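## Task

Seat a lid completely on the plates labelled C15 and C61. Each plate has to finish in its original nest, lying flat between the locators, with its well A1 at the nest corner marked A1. Anything that stays in place only because the robot is holding it does not count. Release everything and move the gripper away at the end.

## Robot and tools

Robot: one four-axis SCARA-type arm (scara4) with one parallel gripper that always stays level. Its joints, in order from the base: lift (prismatic, 0.000 to 0.550 m), shoulder (-2.000 to 2.000 rad), elbow (-2.800 to 2.800 rad), wrist yaw (-12.566 to 12.566 rad). The gripper cannot tilt; it can only translate and spin about its vertical axis. The commanded point, end_effector_position, is the middle between the two rubber pads, about 2 to 3 cm behind the fingertips. Fingers point along the gripper's +x and close along its y. If the elbow angle gets within 0.4 rad of 0 the arm may fold and fault, so avoid a nearly straight arm.

Frames: the scene frame has its origin on the table surface right under the arm base, +z up, +y to the left when facing along +x. Results report end_effector_position in metres and end_effector_quat_wxyz in this frame; the printed position gets less accurate at long reach. Motion offsets, however, are in the gripper's own axes.

Plates are told apart only by their ID labels. Well A1 sits at the plate's clipped corner.

execute_actions(actions): a list of actions, run in sequence. Each action is a table of 0 to 15 rows; each row lasts one control step (1/30 s), and if fewer than 15 rows are given the last one is repeated to fill 15 steps, so every action is 0.5 s. A row is five numbers, each in [-1, 1]: dx, dy, dz, rz, opening. The first four are an offset in the gripper's own axes from the gripper's measured pose at the start of that action (for a call's first action, the last pose any result in this scene reported). Every row refers to that same start pose, not to the prior row. Scale: 1.0 equals 0.6 m for dx, dy, dz and 180 degrees for rz; positive rz turns from +x toward +y. opening is absolute, not an offset: +1 is fully open (0.140 m), -1 is closed (gap still 0.066 m). Closing fully from open takes at least about 0.6 s. An empty list just returns state and the wrist image.

Per step the commanded pose is clipped to within 70 mm and 16 degrees of the measured pose, then reached by damped inverse kinematics. After an action the arm continues only to the last clipped pose, so a far target needs more actions. 'Hand target' in a result is where the controller is currently heading. Step readings list end_effector_position at some steps; HELD marks a step whose row was partly or wholly held back. A 'pose unreachable' line means the clearance check altered or blocked the command.

move(target, speed, blocking): drives the gripper in a straight line toward one target. target is one row of five numbers as above: an offset in gripper axes from the pose in the latest result that shows one, plus an absolute opening (sent when the move begins). speed is the path's top speed in m/s, 0.002 to 0.5, default 0.25; rotation is capped at twice that value in rad/s. The path lasts 0.5 to 10 s and is cut off at 10 s. Rotation takes the shorter direction. The path ignores obstacles, and the real gripper can lag, drift and exceed speed, mostly near a straight arm. Faster contact hits harder; aiming further past a contact presses harder. The 'move:' line reports the ending (done = settled near target; or off_target, moving, held, fault), the limits that acted (paced = pose clipped; held = some steps blocked, after which the arm may speed up well beyond speed), and the distance from target. With blocking=false you get a result after 0.5 s while the arm keeps going; until a result shows the end, new rows and moves are refused, so call wait or stop.

wait(seconds): 0 to 10 s; the arm keeps its last command and a running move continues; returns early if the move ends. stop(): brakes a running move (needs room, more when fast); fingers keep moving. zoom_image(camera, region): closer look at part of the latest cam_wrist image; region is [x0, y0, x1, y1] in pixels, origin top-left, at most 504 by 504. finished_scene(scene): ends the current scene by number and is irreversible; the reply gives the next task.

Camera: cam_wrist, 616x616 fisheye, K=[[179.115, 0, 304.185], [0, 179.473, 309.596], [0, 0, 1]], D=[-0.005, 0, 0, 0], theta_max_deg=100; optical frame +z forward, +x right, +y down in the image.

Gripping: grip_measured is the finger opening on the command scale; Joint positions gives it in metres as the last value. Readings may be off by about 1 mm, consistently within a scene. To hold something, command about 0.04 below grip_measured for a firm grip, less for a lighter one. Pad force is about 18 N max; a fast close can squeeze harder. Parts may occasionally be tugged or loose items nudged.

Safety: contact torque at a joint's limit (lift 55.8 N, shoulder 8.37 N m, elbow 4.18 N m, wrist yaw 1.39 N m, carried load included) halts the arm for 10 s and drops the rest of the call. Held loads heat motors; MOTOR HOT appears from 85 °C and at 100 °C an OVER-TEMPERATURE FAULT brakes the arm until it cools. Because offsets come from the measured pose, repeating a small offset into a rigid surface does not press harder, but into something yielding it goes deeper. Reversing a motion stops all joints together; after big moves the arm may still be short of target. The robot keeps holding its last command while you think. Do not drop, slam or hard-push anything, and never let objects leave the table. Before finishing, open the gripper and lift clear.

Each tool is called as name(argument=value, ...) on one line, values as JSON.

## Session

execute_actions(actions=[])

Scene clock: 0.00 s.
end_effector_position=(+0.6024, -0.2490, +0.3293) grip_measured=+1.00 end_effector_quat_wxyz=(+0.902, +0.000, +0.000, -0.433)
Joint positions: [ 0.324  0.321  1.563 -2.779  0.14 ]
Hand target: +0.602, -0.249, +0.329; +0.902, +0.000, +0.000, -0.433

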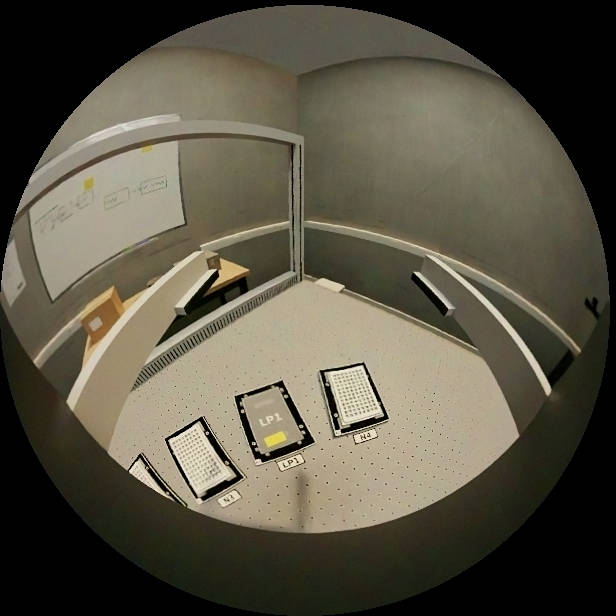

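move(target=[-0.2045, -0.01, -0.333, 0.15, 1], speed=0.5)

zoom_image(camera="cam_wrist", region=[370, 270, 490, 370])

zoom_image(camera="cam_wrist", region=[140, 270, 260, 370])

Scene clock: 2.33 s.
end_effector_position=(+0.5208, -0.1572, +0.1294) grip_measured=+1.00 end_effector_quat_wxyz=(+0.978, +0.000, +0.000, -0.210)
Joint positions: [ 0.124  0.52   0.947 -1.891  0.14 ]
Hand target: +0.521, -0.157, +0.129; +0.978, +0.000, +0.000, -0.210
Off the commanded pose: 0.000 m, 0 deg.
move: done; limits=paced

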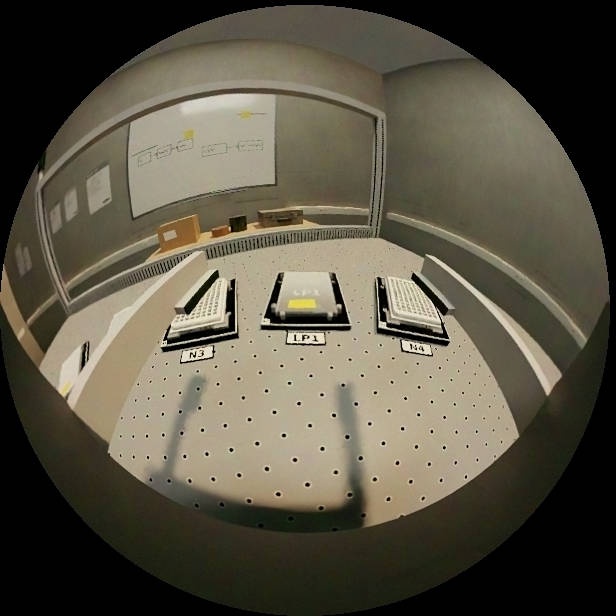

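Region (370, 270, 490, 370) of cam_wrist's 616x616 image, scaled by 4.200, with more detail than that image has.

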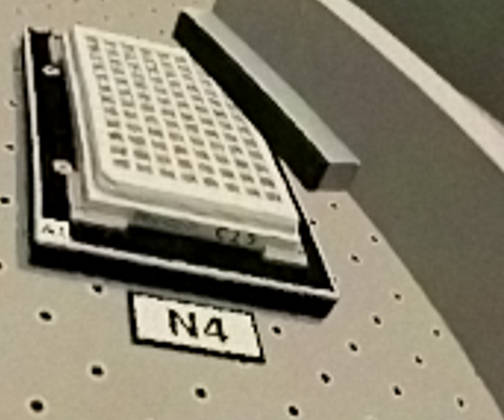

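Region (140, 270, 260, 370) of cam_wrist's 616x616 image, scaled by 4.200, with more detail than that image has.

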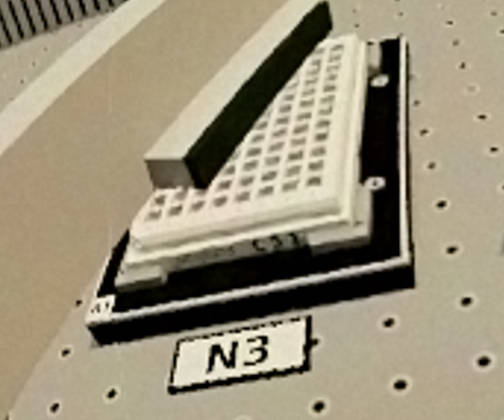

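zoom_image(camera="cam_wrist", region=[255, 260, 355, 350])

zoom_image(camera="cam_wrist", region=[395, 310, 445, 340])

zoom_image(camera="cam_wrist", region=[175, 312, 225, 342])

Region (255, 260, 355, 350) of cam_wrist's 616x616 image, scaled by 5.040, with more detail than that image has; it fills the top 454 rows of this view, and the rest is white.

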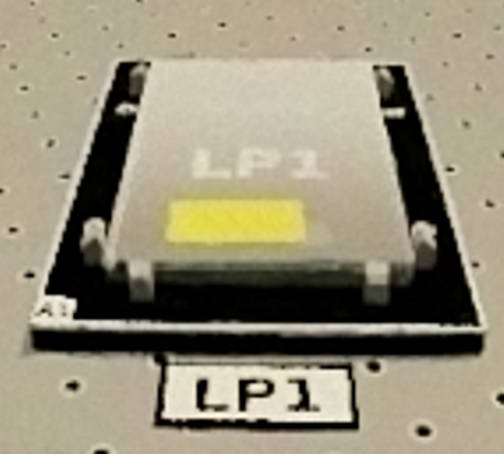

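Region (395, 310, 445, 340) of cam_wrist's 616x616 image, scaled by 10.080, with more detail than that image has; it fills the top 302 rows of this view, and the rest is white.

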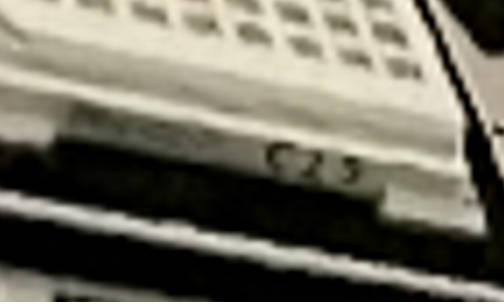

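Region (175, 312, 225, 342) of cam_wrist's 616x616 image, scaled by 10.080, with more detail than that image has; it fills the top 302 rows of this view, and the rest is white.

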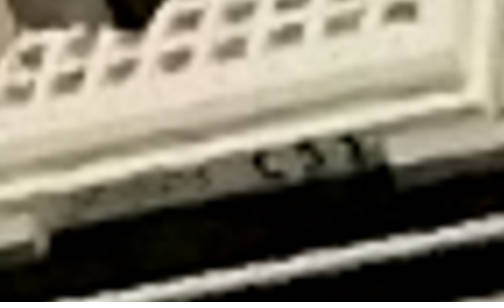

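move(target=[0.296, 0.008, -0.142, -0.004, -0.05], speed=0.4)

zoom_image(camera="cam_wrist", region=[180, 250, 460, 460])

Scene clock: 9.00 s.
end_effector_position=(+0.6848, -0.2257, +0.0442) grip_measured=-0.05 end_effector_quat_wxyz=(+0.976, +0.000, +0.000, -0.216)
Joint positions: [ 0.039  0.173  1.86  -2.469  0.101]
Hand target: +0.685, -0.226, +0.044; +0.976, +0.000, +0.000, -0.216
Off the commanded pose: 0.000 m, 0 deg.
move: done

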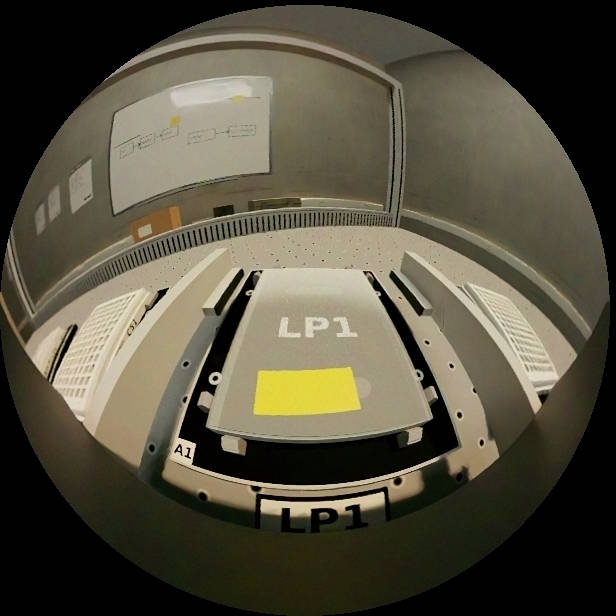

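Region (180, 250, 460, 460) of cam_wrist's 616x616 image, scaled by 1.800, with more detail than that image has; it fills the top 378 rows of this view, and the rest is white.

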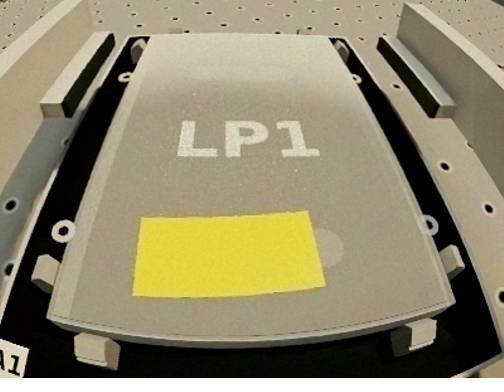

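move(target=[-0.0097, 0.002, -0.029, -0.001, -0.2], speed=0.06)

zoom_image(camera="cam_wrist", region=[130, 230, 490, 530])

Scene clock: 10.50 s.
end_effector_position=(+0.6800, -0.2222, +0.0268) grip_measured=-0.20 end_effector_quat_wxyz=(+0.976, +0.000, +0.000, -0.218)
Joint positions: [ 0.022  0.194  1.823 -2.456  0.096]
Hand target: +0.680, -0.222, +0.027; +0.976, +0.000, +0.000, -0.218
Off the commanded pose: 0.000 m, 0 deg.
move: done

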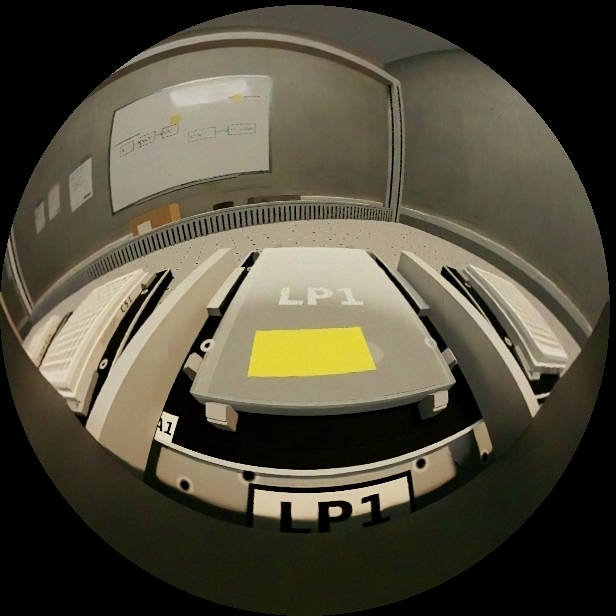

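Region (130, 230, 490, 530) of cam_wrist's 616x616 image, scaled by 1.400, with more detail than that image has.

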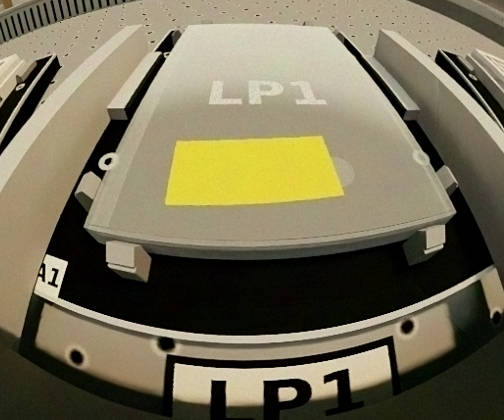

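zoom_image(camera="cam_wrist", region=[20, 270, 160, 380])

execute_actions(actions=[[[0,0,-0.0017,0,-0.3],[0,0,-0.0017,0,-0.36],[0,0,-0.0017,0,-0.40],[0,0,-0.0017,0,-0.42],[0,0,-0.0017,0,-0.44],[0,0,-0.0017,0,-0.45],[0,0,-0.0017,0,-0.46],[0,0,-0.0017,0,-0.47],[0,0,-0.0017,0,-0.48],[0,0,-0.0017,0,-0.49],[0,0,-0.0017,0,-0.50],[0,0,-0.0017,0,-0.51],[0,0,-0.0017,0,-0.53]]])

Region (20, 270, 160, 380) of cam_wrist's 616x616 image, scaled by 3.600, with more detail than that image has; it fills the top 396 rows of this view, and the rest is white.

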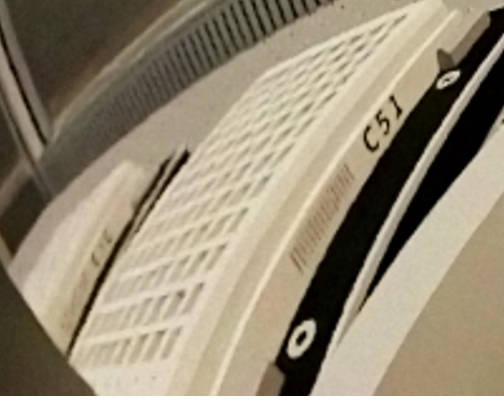

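Scene clock: 11.47 s.
end_effector_position=(+0.6800, -0.2222, +0.0257) grip_measured=-0.49 end_effector_quat_wxyz=(+0.976, +0.000, +0.000, -0.218)
Joint positions: [ 0.021  0.194  1.823 -2.456  0.085]
Hand target: +0.680, -0.222, +0.026; +0.976, +0.000, +0.000, -0.218
Off the commanded pose: 0.000 m, 0 deg.
Step readings (end_effector_position):
0: (+0.6800, -0.2222, +0.0268)
1: (+0.6800, -0.2222, +0.0265)
2: (+0.6800, -0.2222, +0.0257)
4: (+0.6800, -0.2222, +0.0257)
8: (+0.6800, -0.2222, +0.0257)
15: end_effector_position above

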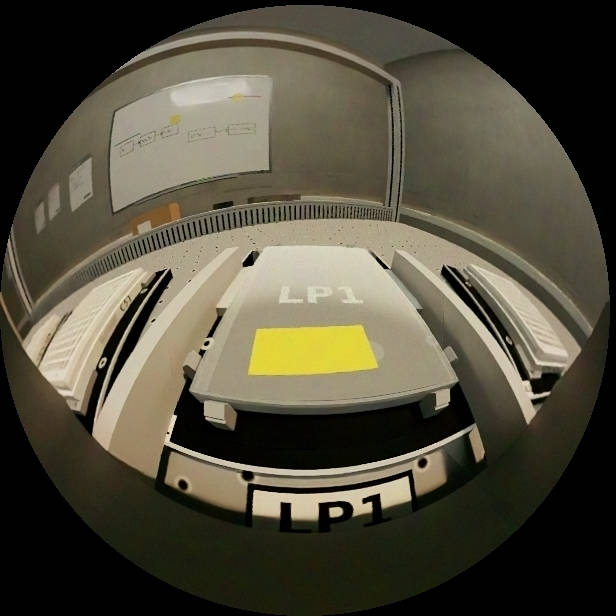

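move(target=[0, 0, 0.045, 0, -0.53], speed=0.15)

move(target=[-0.0419, -0.3029, -0.005, -0.0925, -0.53], speed=0.3)

zoom_image(camera="cam_wrist", region=[185, 375, 265, 455])

zoom_image(camera="cam_wrist", region=[385, 365, 465, 445])

Scene clock: 13.50 s.
end_effector_position=(+0.6800, -0.2221, +0.0527) grip_measured=-0.49 end_effector_quat_wxyz=(+0.976, +0.000, +0.000, -0.218)
Joint positions: [ 0.048  0.194  1.823 -2.456  0.085]
Hand target: +0.680, -0.222, +0.053; +0.976, +0.000, +0.000, -0.218
Off the commanded pose: 0.000 m, 0 deg.
move: done

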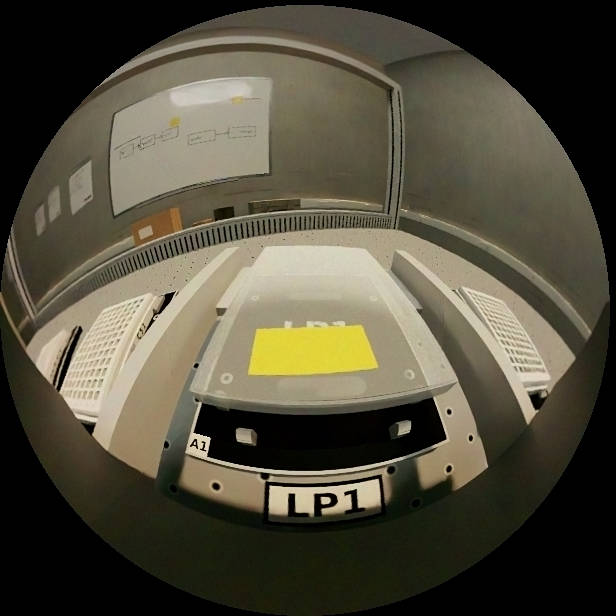

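Scene clock: 14.50 s.
end_effector_position=(+0.5800, -0.3761, +0.0497) grip_measured=-0.49 end_effector_quat_wxyz=(+0.934, +0.000, +0.000, -0.357)
Joint positions: [ 0.045 -0.158  1.829 -2.402  0.085]
Hand target: +0.580, -0.376, +0.050; +0.934, +0.000, +0.000, -0.357
Off the commanded pose: 0.000 m, 0 deg.
move: done

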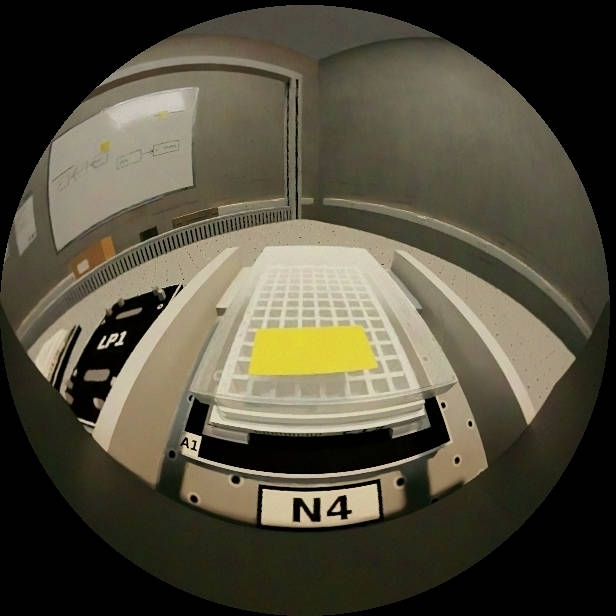

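Region (185, 375, 265, 455) of cam_wrist's 616x616 image, scaled by 6.300, with more detail than that image has.

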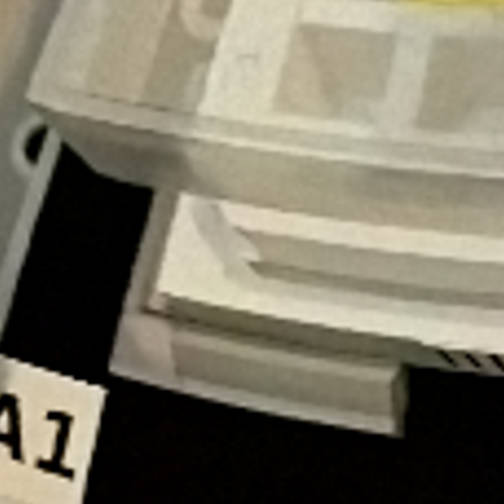

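Region (385, 365, 465, 445) of cam_wrist's 616x616 image, scaled by 6.300, with more detail than that image has.

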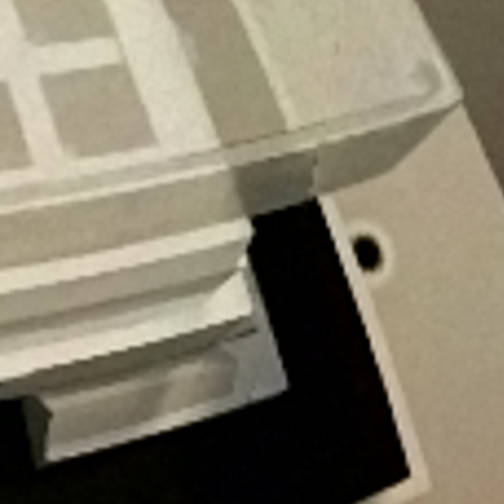

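move(target=[-0.0026, 0.0042, -0.008, 0, -0.53], speed=0.03)

zoom_image(camera="cam_wrist", region=[185, 375, 255, 445])

zoom_image(camera="cam_wrist", region=[395, 365, 465, 435])

zoom_image(camera="cam_wrist", region=[245, 235, 395, 300])

Scene clock: 16.03 s.
end_effector_position=(+0.5805, -0.3732, +0.0449) grip_measured=-0.49 end_effector_quat_wxyz=(+0.934, +0.000, +0.000, -0.357)
Joint positions: [ 0.04  -0.147  1.819 -2.402  0.085]
Hand target: +0.580, -0.373, +0.045; +0.934, +0.000, +0.000, -0.357
Off the commanded pose: 0.000 m, 0 deg.
move: done

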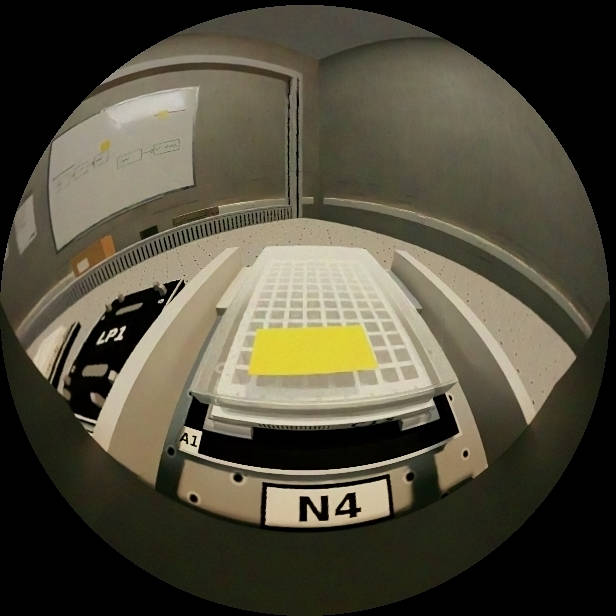

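Region (185, 375, 255, 445) of cam_wrist's 616x616 image, scaled by 7.200, with more detail than that image has.

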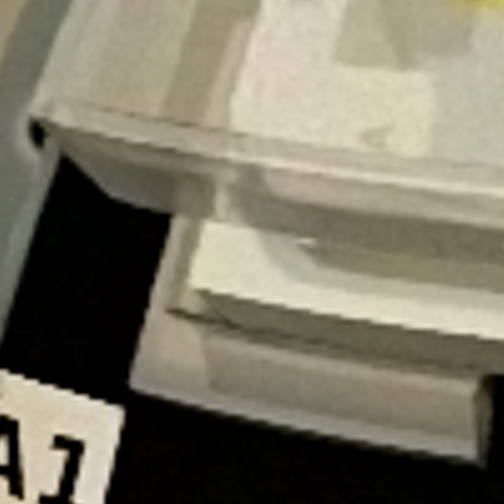

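Region (395, 365, 465, 435) of cam_wrist's 616x616 image, scaled by 7.200, with more detail than that image has.

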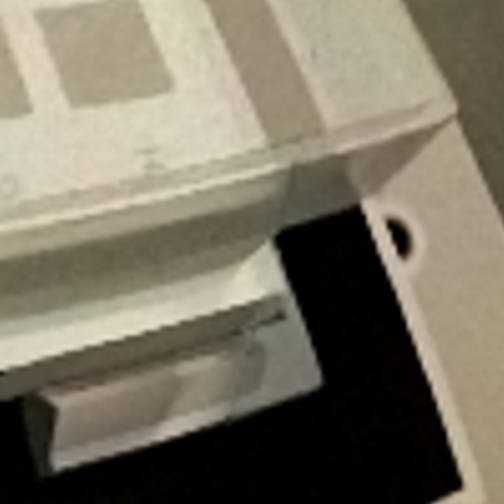

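Region (245, 235, 395, 300) of cam_wrist's 616x616 image, scaled by 3.360, with more detail than that image has; it fills the top 218 rows of this view, and the rest is white.

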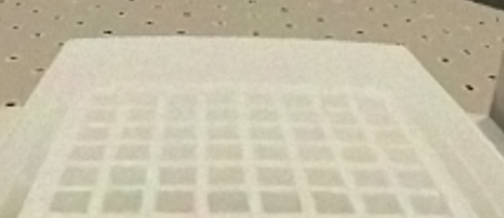

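move(target=[0, 0, -0.0128, 0, -0.53], speed=0.013)

zoom_image(camera="cam_wrist", region=[185, 375, 255, 445])

zoom_image(camera="cam_wrist", region=[395, 365, 465, 435])

zoom_image(camera="cam_wrist", region=[330, 395, 420, 435])

Scene clock: 17.40 s.
end_effector_position=(+0.5805, -0.3732, +0.0372) grip_measured=-0.49 end_effector_quat_wxyz=(+0.934, +0.000, +0.000, -0.357)
Joint positions: [ 0.032 -0.147  1.819 -2.402  0.085]
Hand target: +0.581, -0.373, +0.037; +0.934, +0.000, +0.000, -0.357
Off the commanded pose: 0.000 m, 0 deg.
move: done

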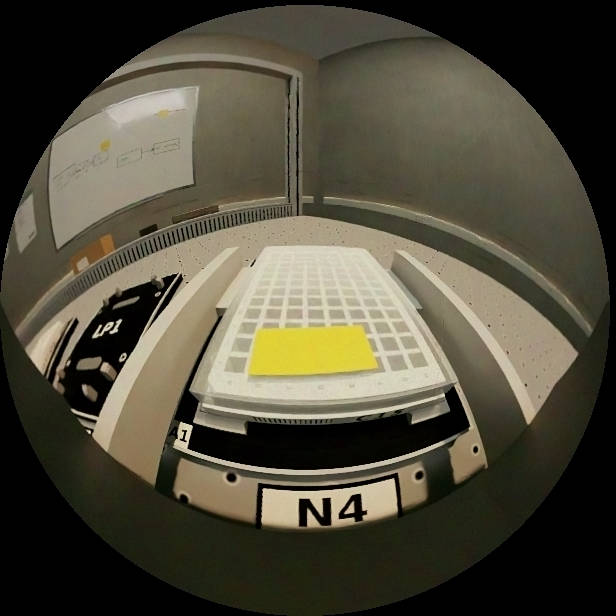

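Region (185, 375, 255, 445) of cam_wrist's 616x616 image, scaled by 7.200, with more detail than that image has.

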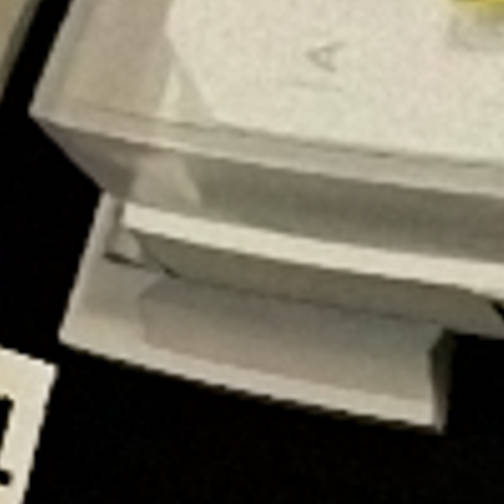

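Region (395, 365, 465, 435) of cam_wrist's 616x616 image, scaled by 7.200, with more detail than that image has.

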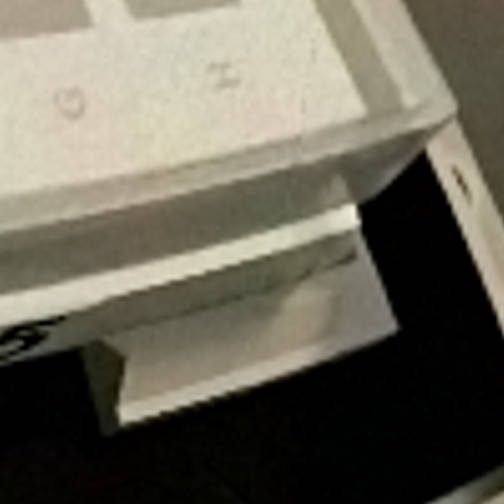

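Region (330, 395, 420, 435) of cam_wrist's 616x616 image, scaled by 5.600, with more detail than that image has.

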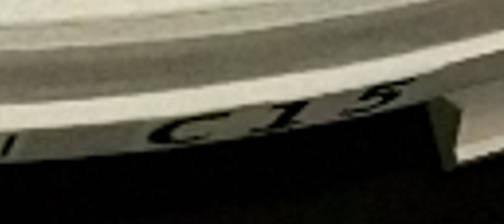

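execute_actions(actions=[[[0,0,-0.0005,0,-0.53],[0,0,-0.001,0,-0.53],[0,0,-0.001,0,-0.53],[0,0,-0.001,0,-0.45],[0,0,-0.001,0,0.3],[0,0,-0.001,0,0.3],[0,0,-0.001,0,0.3],[0,0,-0.001,0,0.3],[0,0,-0.001,0,0.3],[0,0,-0.001,0,0.3],[0,0,0.005,0,0.3],[0,0,0.015,0,0.3],[0,0,0.025,0,0.3],[0,0,0.035,0,0.3]]])

Scene clock: 18.53 s.
end_effector_position=(+0.5805, -0.3732, +0.0531) grip_measured=+0.30 end_effector_quat_wxyz=(+0.934, +0.000, +0.000, -0.357)
Joint positions: [ 0.048 -0.147  1.819 -2.402  0.114]
Hand target: +0.581, -0.373, +0.058; +0.934, +0.000, +0.000, -0.357
Off the commanded pose: 0.005 m, 0 deg.
Step readings (end_effector_position):
0: (+0.5805, -0.3732, +0.0372)
1: (+0.5805, -0.3732, +0.0371)
2: (+0.5805, -0.3732, +0.0368)
4: (+0.5805, -0.3732, +0.0366)
8: (+0.5805, -0.3732, +0.0366)
15: end_effector_position above

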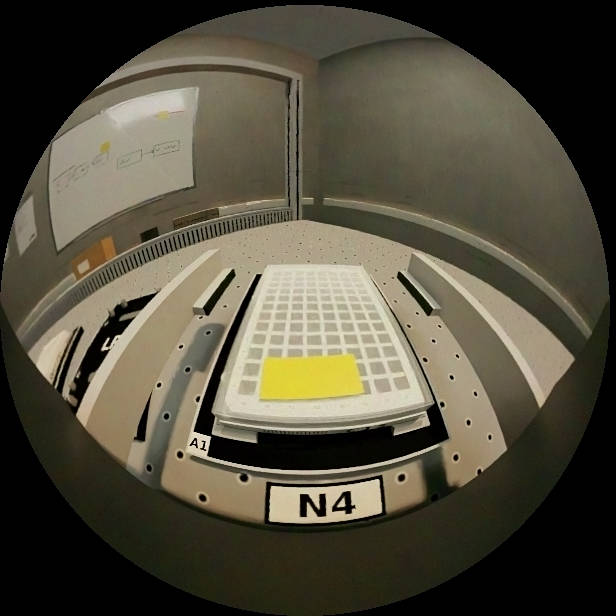

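move(target=[-0.748, 0.64, 0.12, 0.4157, 1], speed=0.5)

zoom_image(camera="cam_wrist", region=[370, 270, 490, 370])

zoom_image(camera="cam_wrist", region=[140, 270, 260, 370])

zoom_image(camera="cam_wrist", region=[250, 260, 370, 350])

Scene clock: 20.93 s.
end_effector_position=(+0.5017, +0.2121, +0.1251) grip_measured=+1.00 end_effector_quat_wxyz=(+0.959, +0.000, +0.000, +0.284)
Joint positions: [ 0.12   1.51   0.99  -1.924  0.14 ]
Hand target: +0.502, +0.212, +0.125; +0.959, +0.000, +0.000, +0.284
Off the commanded pose: 0.001 m, 0 deg.
move: done; limits=paced

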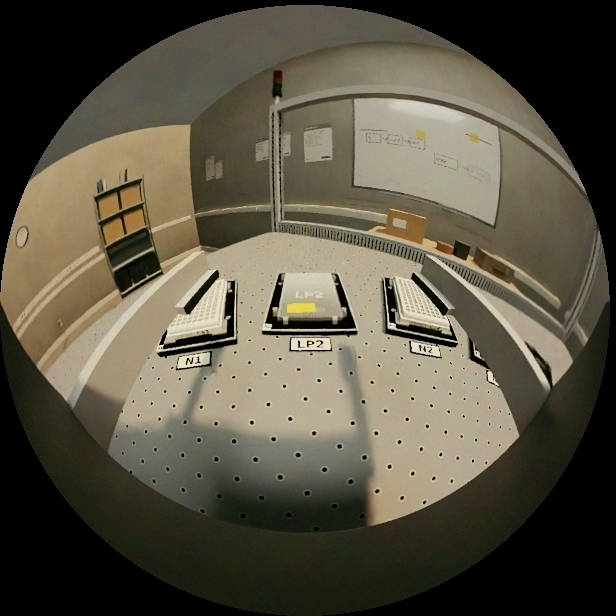

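Region (370, 270, 490, 370) of cam_wrist's 616x616 image, scaled by 4.200, with more detail than that image has.

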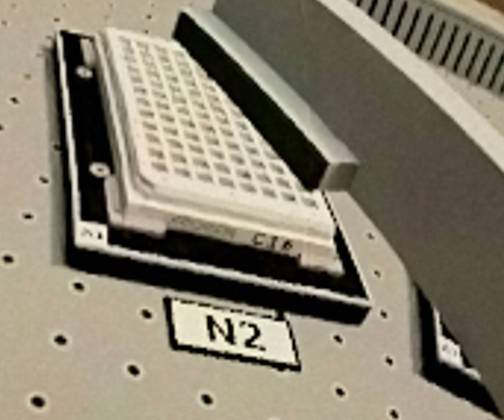

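Region (140, 270, 260, 370) of cam_wrist's 616x616 image, scaled by 4.200, with more detail than that image has.

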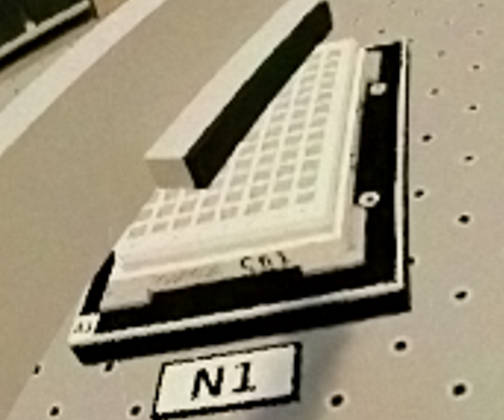

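Region (250, 260, 370, 350) of cam_wrist's 616x616 image, scaled by 4.200, with more detail than that image has; it fills the top 378 rows of this view, and the rest is white.

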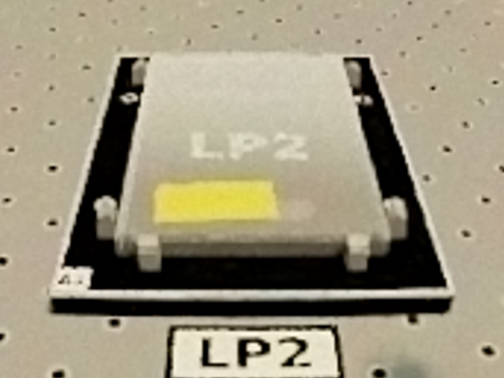

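move(target=[0.263, 0.0045, -0.14, -0.0015, -0.05], speed=0.4)

zoom_image(camera="cam_wrist", region=[180, 250, 460, 460])

Scene clock: 22.70 s.
end_effector_position=(+0.6326, +0.3005, +0.0411) grip_measured=-0.05 end_effector_quat_wxyz=(+0.959, +0.000, +0.000, +0.282)
Joint positions: [ 0.036  1.196  1.796 -2.42   0.101]
Hand target: +0.633, +0.300, +0.041; +0.959, +0.000, +0.000, +0.282
Off the commanded pose: 0.000 m, 0 deg.
move: done

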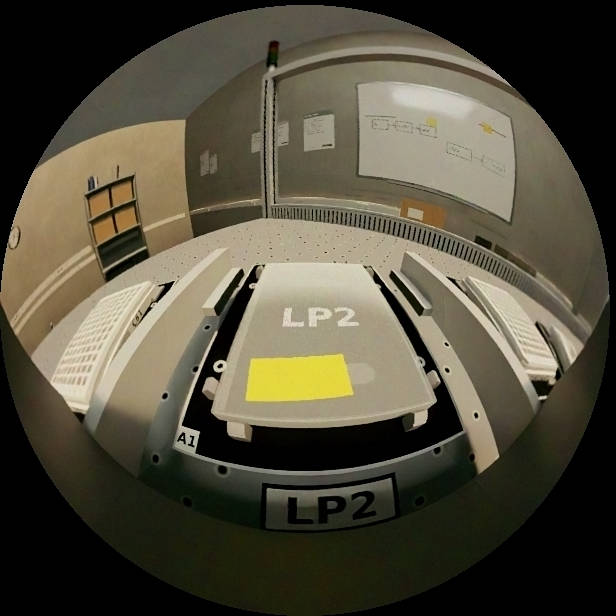

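Region (180, 250, 460, 460) of cam_wrist's 616x616 image, scaled by 1.800, with more detail than that image has; it fills the top 378 rows of this view, and the rest is white.

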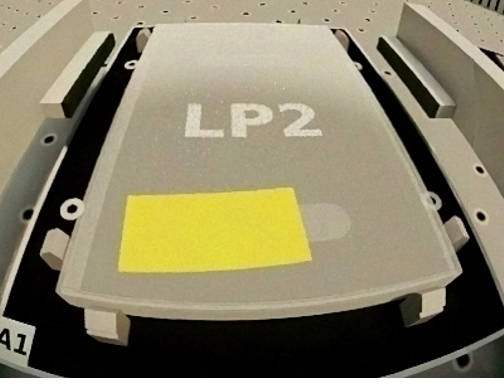

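move(target=[0, -0.0013, -0.0257, 0.002, -0.22], speed=0.06)

execute_actions(actions=[[[0,0,0,0,-0.3],[0,0,0,0,-0.36],[0,0,0,0,-0.40],[0,0,0,0,-0.42],[0,0,0,0,-0.44],[0,0,0,0,-0.45],[0,0,0,0,-0.46],[0,0,0,0,-0.47],[0,0,0,0,-0.48],[0,0,0,0,-0.49],[0,0,0,0,-0.50],[0,0,0,0,-0.51],[0,0,0,0,-0.53]]])

Scene clock: 24.20 s.
end_effector_position=(+0.6329, +0.2999, +0.0256) grip_measured=-0.22 end_effector_quat_wxyz=(+0.959, +0.000, +0.000, +0.285)
Joint positions: [ 0.021  1.192  1.796 -2.41   0.095]
Hand target: +0.633, +0.300, +0.026; +0.959, +0.000, +0.000, +0.285
Off the commanded pose: 0.000 m, 0 deg.
move: done

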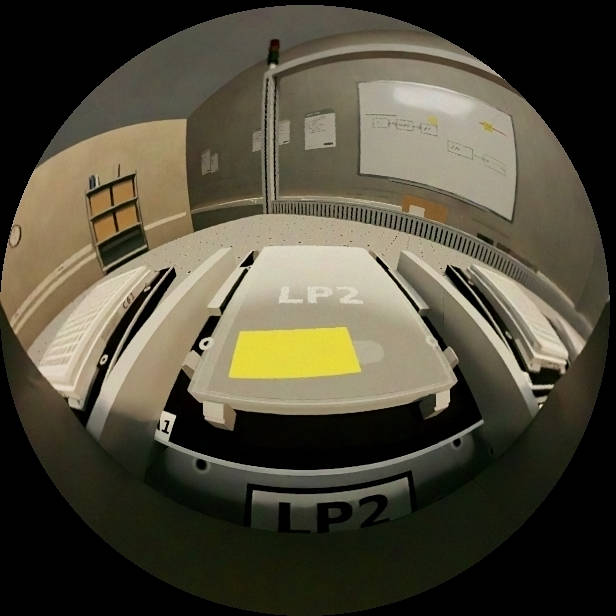

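Scene clock: 24.70 s.
end_effector_position=(+0.6329, +0.2999, +0.0256) grip_measured=-0.49 end_effector_quat_wxyz=(+0.959, +0.000, +0.000, +0.285)
Joint positions: [ 0.021  1.192  1.796 -2.41   0.085]
Hand target: +0.633, +0.300, +0.026; +0.959, +0.000, +0.000, +0.285
Off the commanded pose: 0.000 m, 0 deg.
Step readings (end_effector_position):
0: (+0.6329, +0.2999, +0.0256)
1: (+0.6329, +0.2999, +0.0256)
2: (+0.6329, +0.2999, +0.0256)
4: (+0.6329, +0.2999, +0.0256)
8: (+0.6329, +0.2999, +0.0256)
15: end_effector_position above

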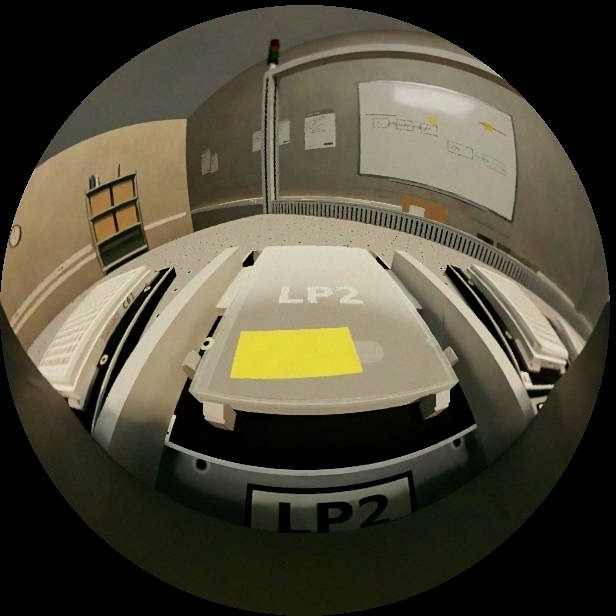

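move(target=[0, 0, 0.045, 0, -0.53], speed=0.15)

move(target=[-0.0647, 0.291, -0.005, 0.095, -0.53], speed=0.3)

zoom_image(camera="cam_wrist", region=[185, 375, 265, 455])

zoom_image(camera="cam_wrist", region=[385, 365, 465, 445])

zoom_image(camera="cam_wrist", region=[245, 235, 395, 300])

Scene clock: 25.90 s.
end_effector_position=(+0.6329, +0.2999, +0.0527) grip_measured=-0.49 end_effector_quat_wxyz=(+0.959, +0.000, +0.000, +0.285)
Joint positions: [ 0.048  1.192  1.796 -2.41   0.085]
Hand target: +0.633, +0.300, +0.053; +0.959, +0.000, +0.000, +0.285
Off the commanded pose: 0.000 m, 0 deg.
move: done

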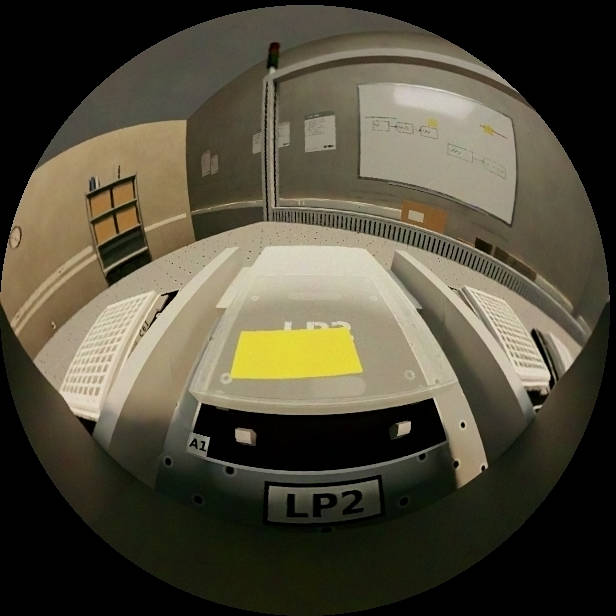

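Scene clock: 26.87 s.
end_effector_position=(+0.5048, +0.4250, +0.0497) grip_measured=-0.49 end_effector_quat_wxyz=(+0.905, +0.000, +0.000, +0.425)
Joint positions: [ 0.045  1.559  1.739 -2.421  0.085]
Hand target: +0.505, +0.425, +0.050; +0.906, +0.000, +0.000, +0.424
Off the commanded pose: 0.000 m, 0 deg.
move: done

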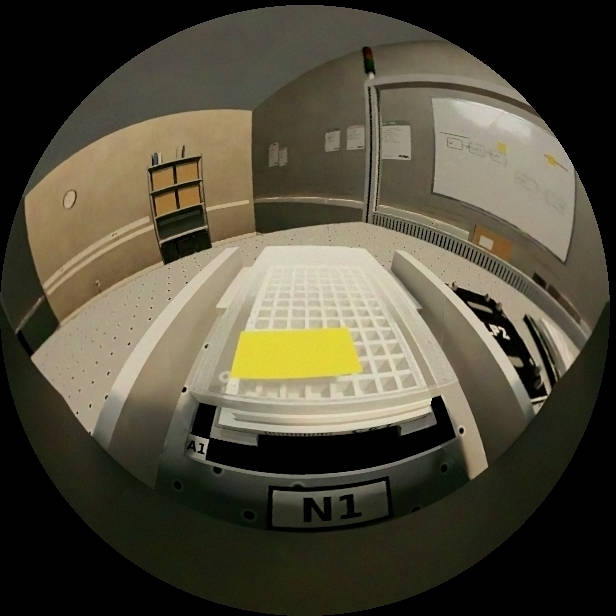

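Region (185, 375, 265, 455) of cam_wrist's 616x616 image, scaled by 6.300, with more detail than that image has.

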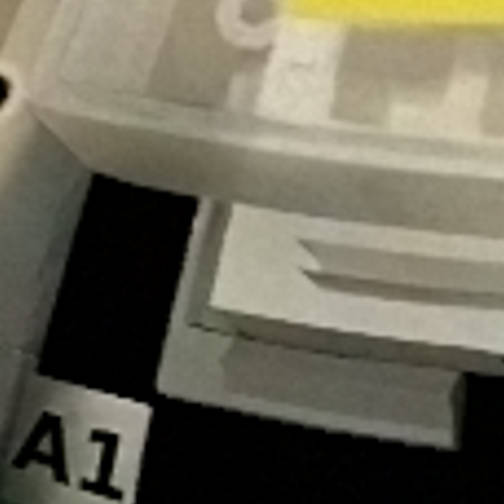

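Region (385, 365, 465, 445) of cam_wrist's 616x616 image, scaled by 6.300, with more detail than that image has.

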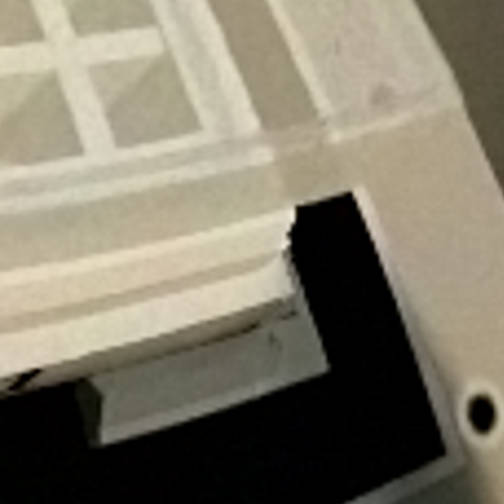

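Region (245, 235, 395, 300) of cam_wrist's 616x616 image, scaled by 3.360, with more detail than that image has; it fills the top 218 rows of this view, and the rest is white.

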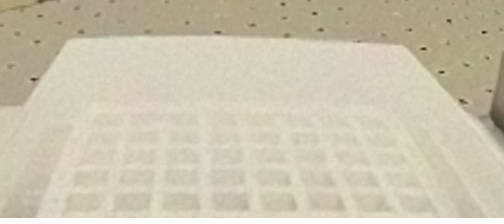

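move(target=[-0.0024, -0.0013, -0.008, 0.0028, -0.53], speed=0.03)

zoom_image(camera="cam_wrist", region=[185, 375, 255, 445])

zoom_image(camera="cam_wrist", region=[395, 365, 465, 435])

zoom_image(camera="cam_wrist", region=[245, 235, 395, 300])

Scene clock: 28.37 s.
end_effector_position=(+0.5045, +0.4234, +0.0449) grip_measured=-0.49 end_effector_quat_wxyz=(+0.904, +0.000, +0.000, +0.429)
Joint positions: [ 0.04   1.558  1.73  -2.402  0.085]
Hand target: +0.505, +0.423, +0.045; +0.904, +0.000, +0.000, +0.428
Off the commanded pose: 0.000 m, 0 deg.
move: done

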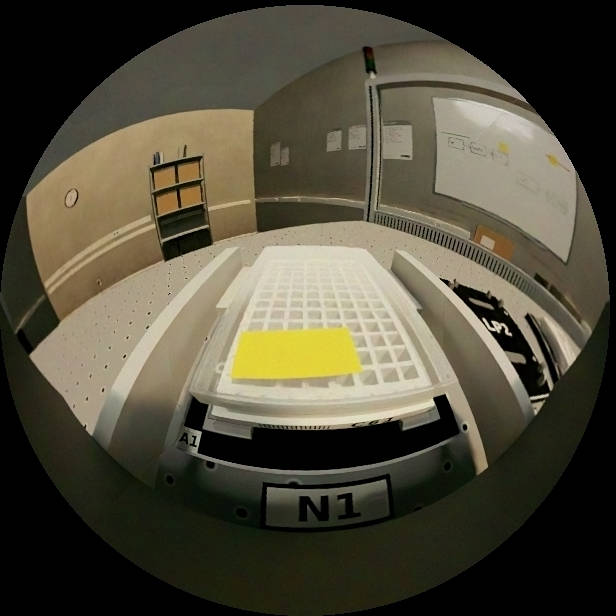

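Region (185, 375, 255, 445) of cam_wrist's 616x616 image, scaled by 7.200, with more detail than that image has.

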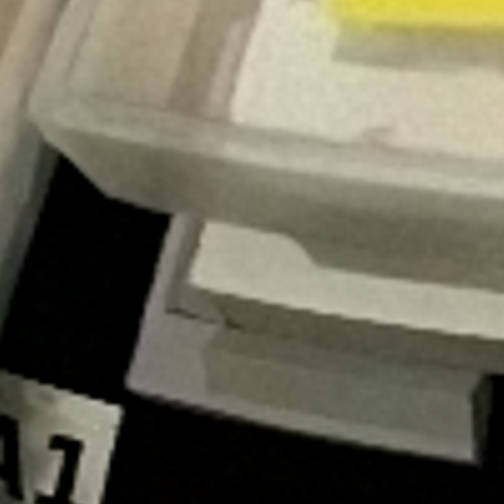

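Region (395, 365, 465, 435) of cam_wrist's 616x616 image, scaled by 7.200, with more detail than that image has.

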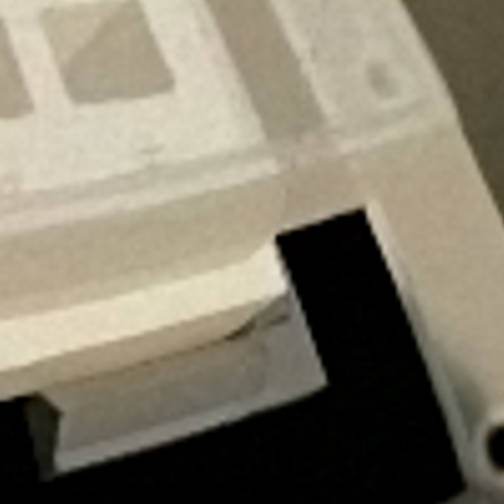

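Region (245, 235, 395, 300) of cam_wrist's 616x616 image, scaled by 3.360, with more detail than that image has; it fills the top 218 rows of this view, and the rest is white.

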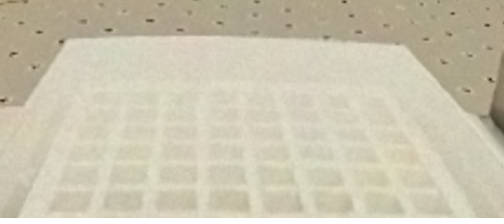

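Matches the previous aligned view closely (lid slightly nearer; nudge +0.3 mm).

move(target=[0.0005, 0, -0.0137, 0, -0.53], speed=0.013)

zoom_image(camera="cam_wrist", region=[185, 375, 255, 445])

zoom_image(camera="cam_wrist", region=[345, 365, 465, 435])

Scene clock: 29.60 s.
end_effector_position=(+0.5046, +0.4237, +0.0366) grip_measured=-0.49 end_effector_quat_wxyz=(+0.903, +0.000, +0.000, +0.429)
Joint positions: [ 0.032  1.558  1.731 -2.403  0.085]
Hand target: +0.505, +0.424, +0.037; +0.904, +0.000, +0.000, +0.429
Off the commanded pose: 0.000 m, 0 deg.
move: done

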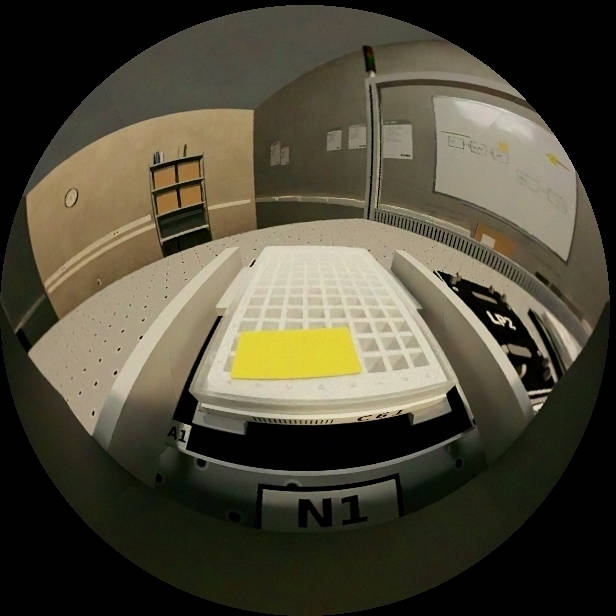

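Region (185, 375, 255, 445) of cam_wrist's 616x616 image, scaled by 7.200, with more detail than that image has.

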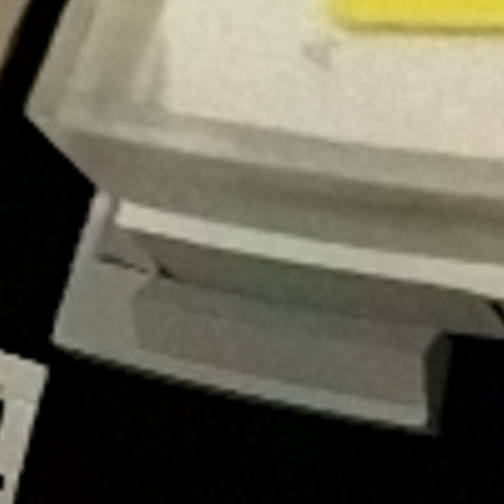

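Region (345, 365, 465, 435) of cam_wrist's 616x616 image, scaled by 4.200, with more detail than that image has; it fills the top 294 rows of this view, and the rest is white.

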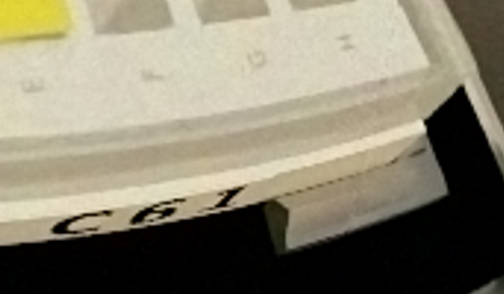

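execute_actions(actions=[[[0,0,0,0,-0.45],[0,0,0,0,0.3],[0,0,0,0,0.3],[0,0,0,0,0.3],[0,0,0,0,0.3],[0,0,0,0,0.3],[0,0,0,0,0.3],[0,0,0.005,0,0.3],[0,0,0.015,0,0.3],[0,0,0.025,0,0.3],[0,0,0.035,0,0.3]]])

move(target=[-0.2, -0.05, 0.05, -0.1, 1], speed=0.4)

zoom_image(camera="cam_wrist", region=[150, 220, 610, 420])

Scene clock: 30.50 s.
end_effector_position=(+0.5046, +0.4237, +0.0579) grip_measured=+0.30 end_effector_quat_wxyz=(+0.903, +0.000, +0.000, +0.429)
Joint positions: [ 0.053  1.558  1.731 -2.403  0.114]
Hand target: +0.505, +0.424, +0.058; +0.903, +0.000, +0.000, +0.429
Off the commanded pose: 0.000 m, 0 deg.
Step readings (end_effector_position):
0: (+0.5046, +0.4237, +0.0366)
1: (+0.5046, +0.4237, +0.0366)
2: (+0.5046, +0.4237, +0.0366)
4: (+0.5046, +0.4237, +0.0366)
8: (+0.5046, +0.4237, +0.0369)
15: end_effector_position above

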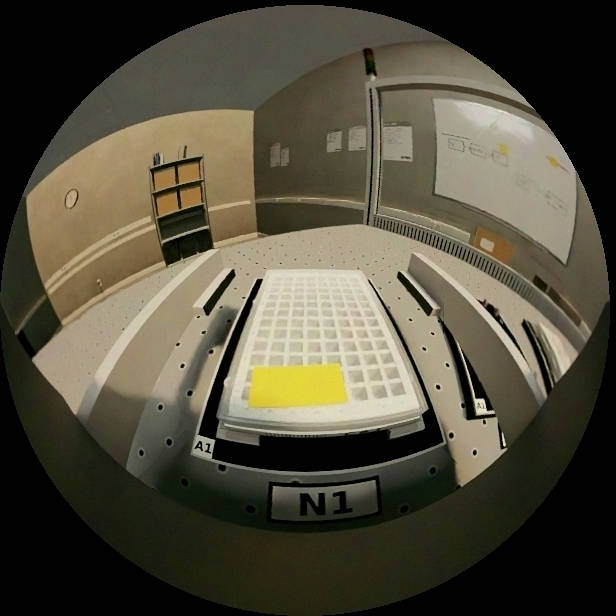

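Scene clock: 31.33 s.
end_effector_position=(+0.4519, +0.3116, +0.0879) grip_measured=+1.00 end_effector_quat_wxyz=(+0.959, +0.000, +0.000, +0.282)
Joint positions: [ 0.083  1.855  1.149 -2.433  0.14 ]
Hand target: +0.452, +0.312, +0.088; +0.959, +0.000, +0.000, +0.282
Off the commanded pose: 0.000 m, 0 deg.
move: done

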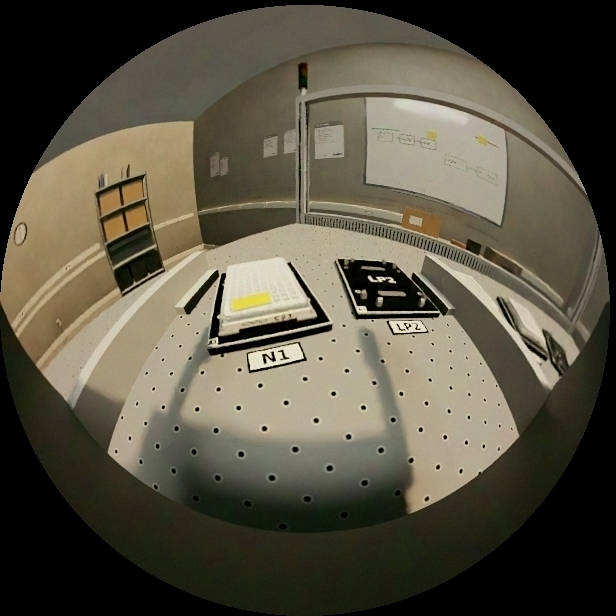

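Region (150, 220, 610, 420) of cam_wrist's 616x616 image, scaled by 1.096, with more detail than that image has; it fills the top 219 rows of this view, and the rest is white.

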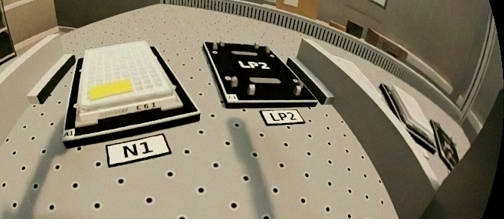

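finished_scene(scene=2)

The scene is finished: the task was done.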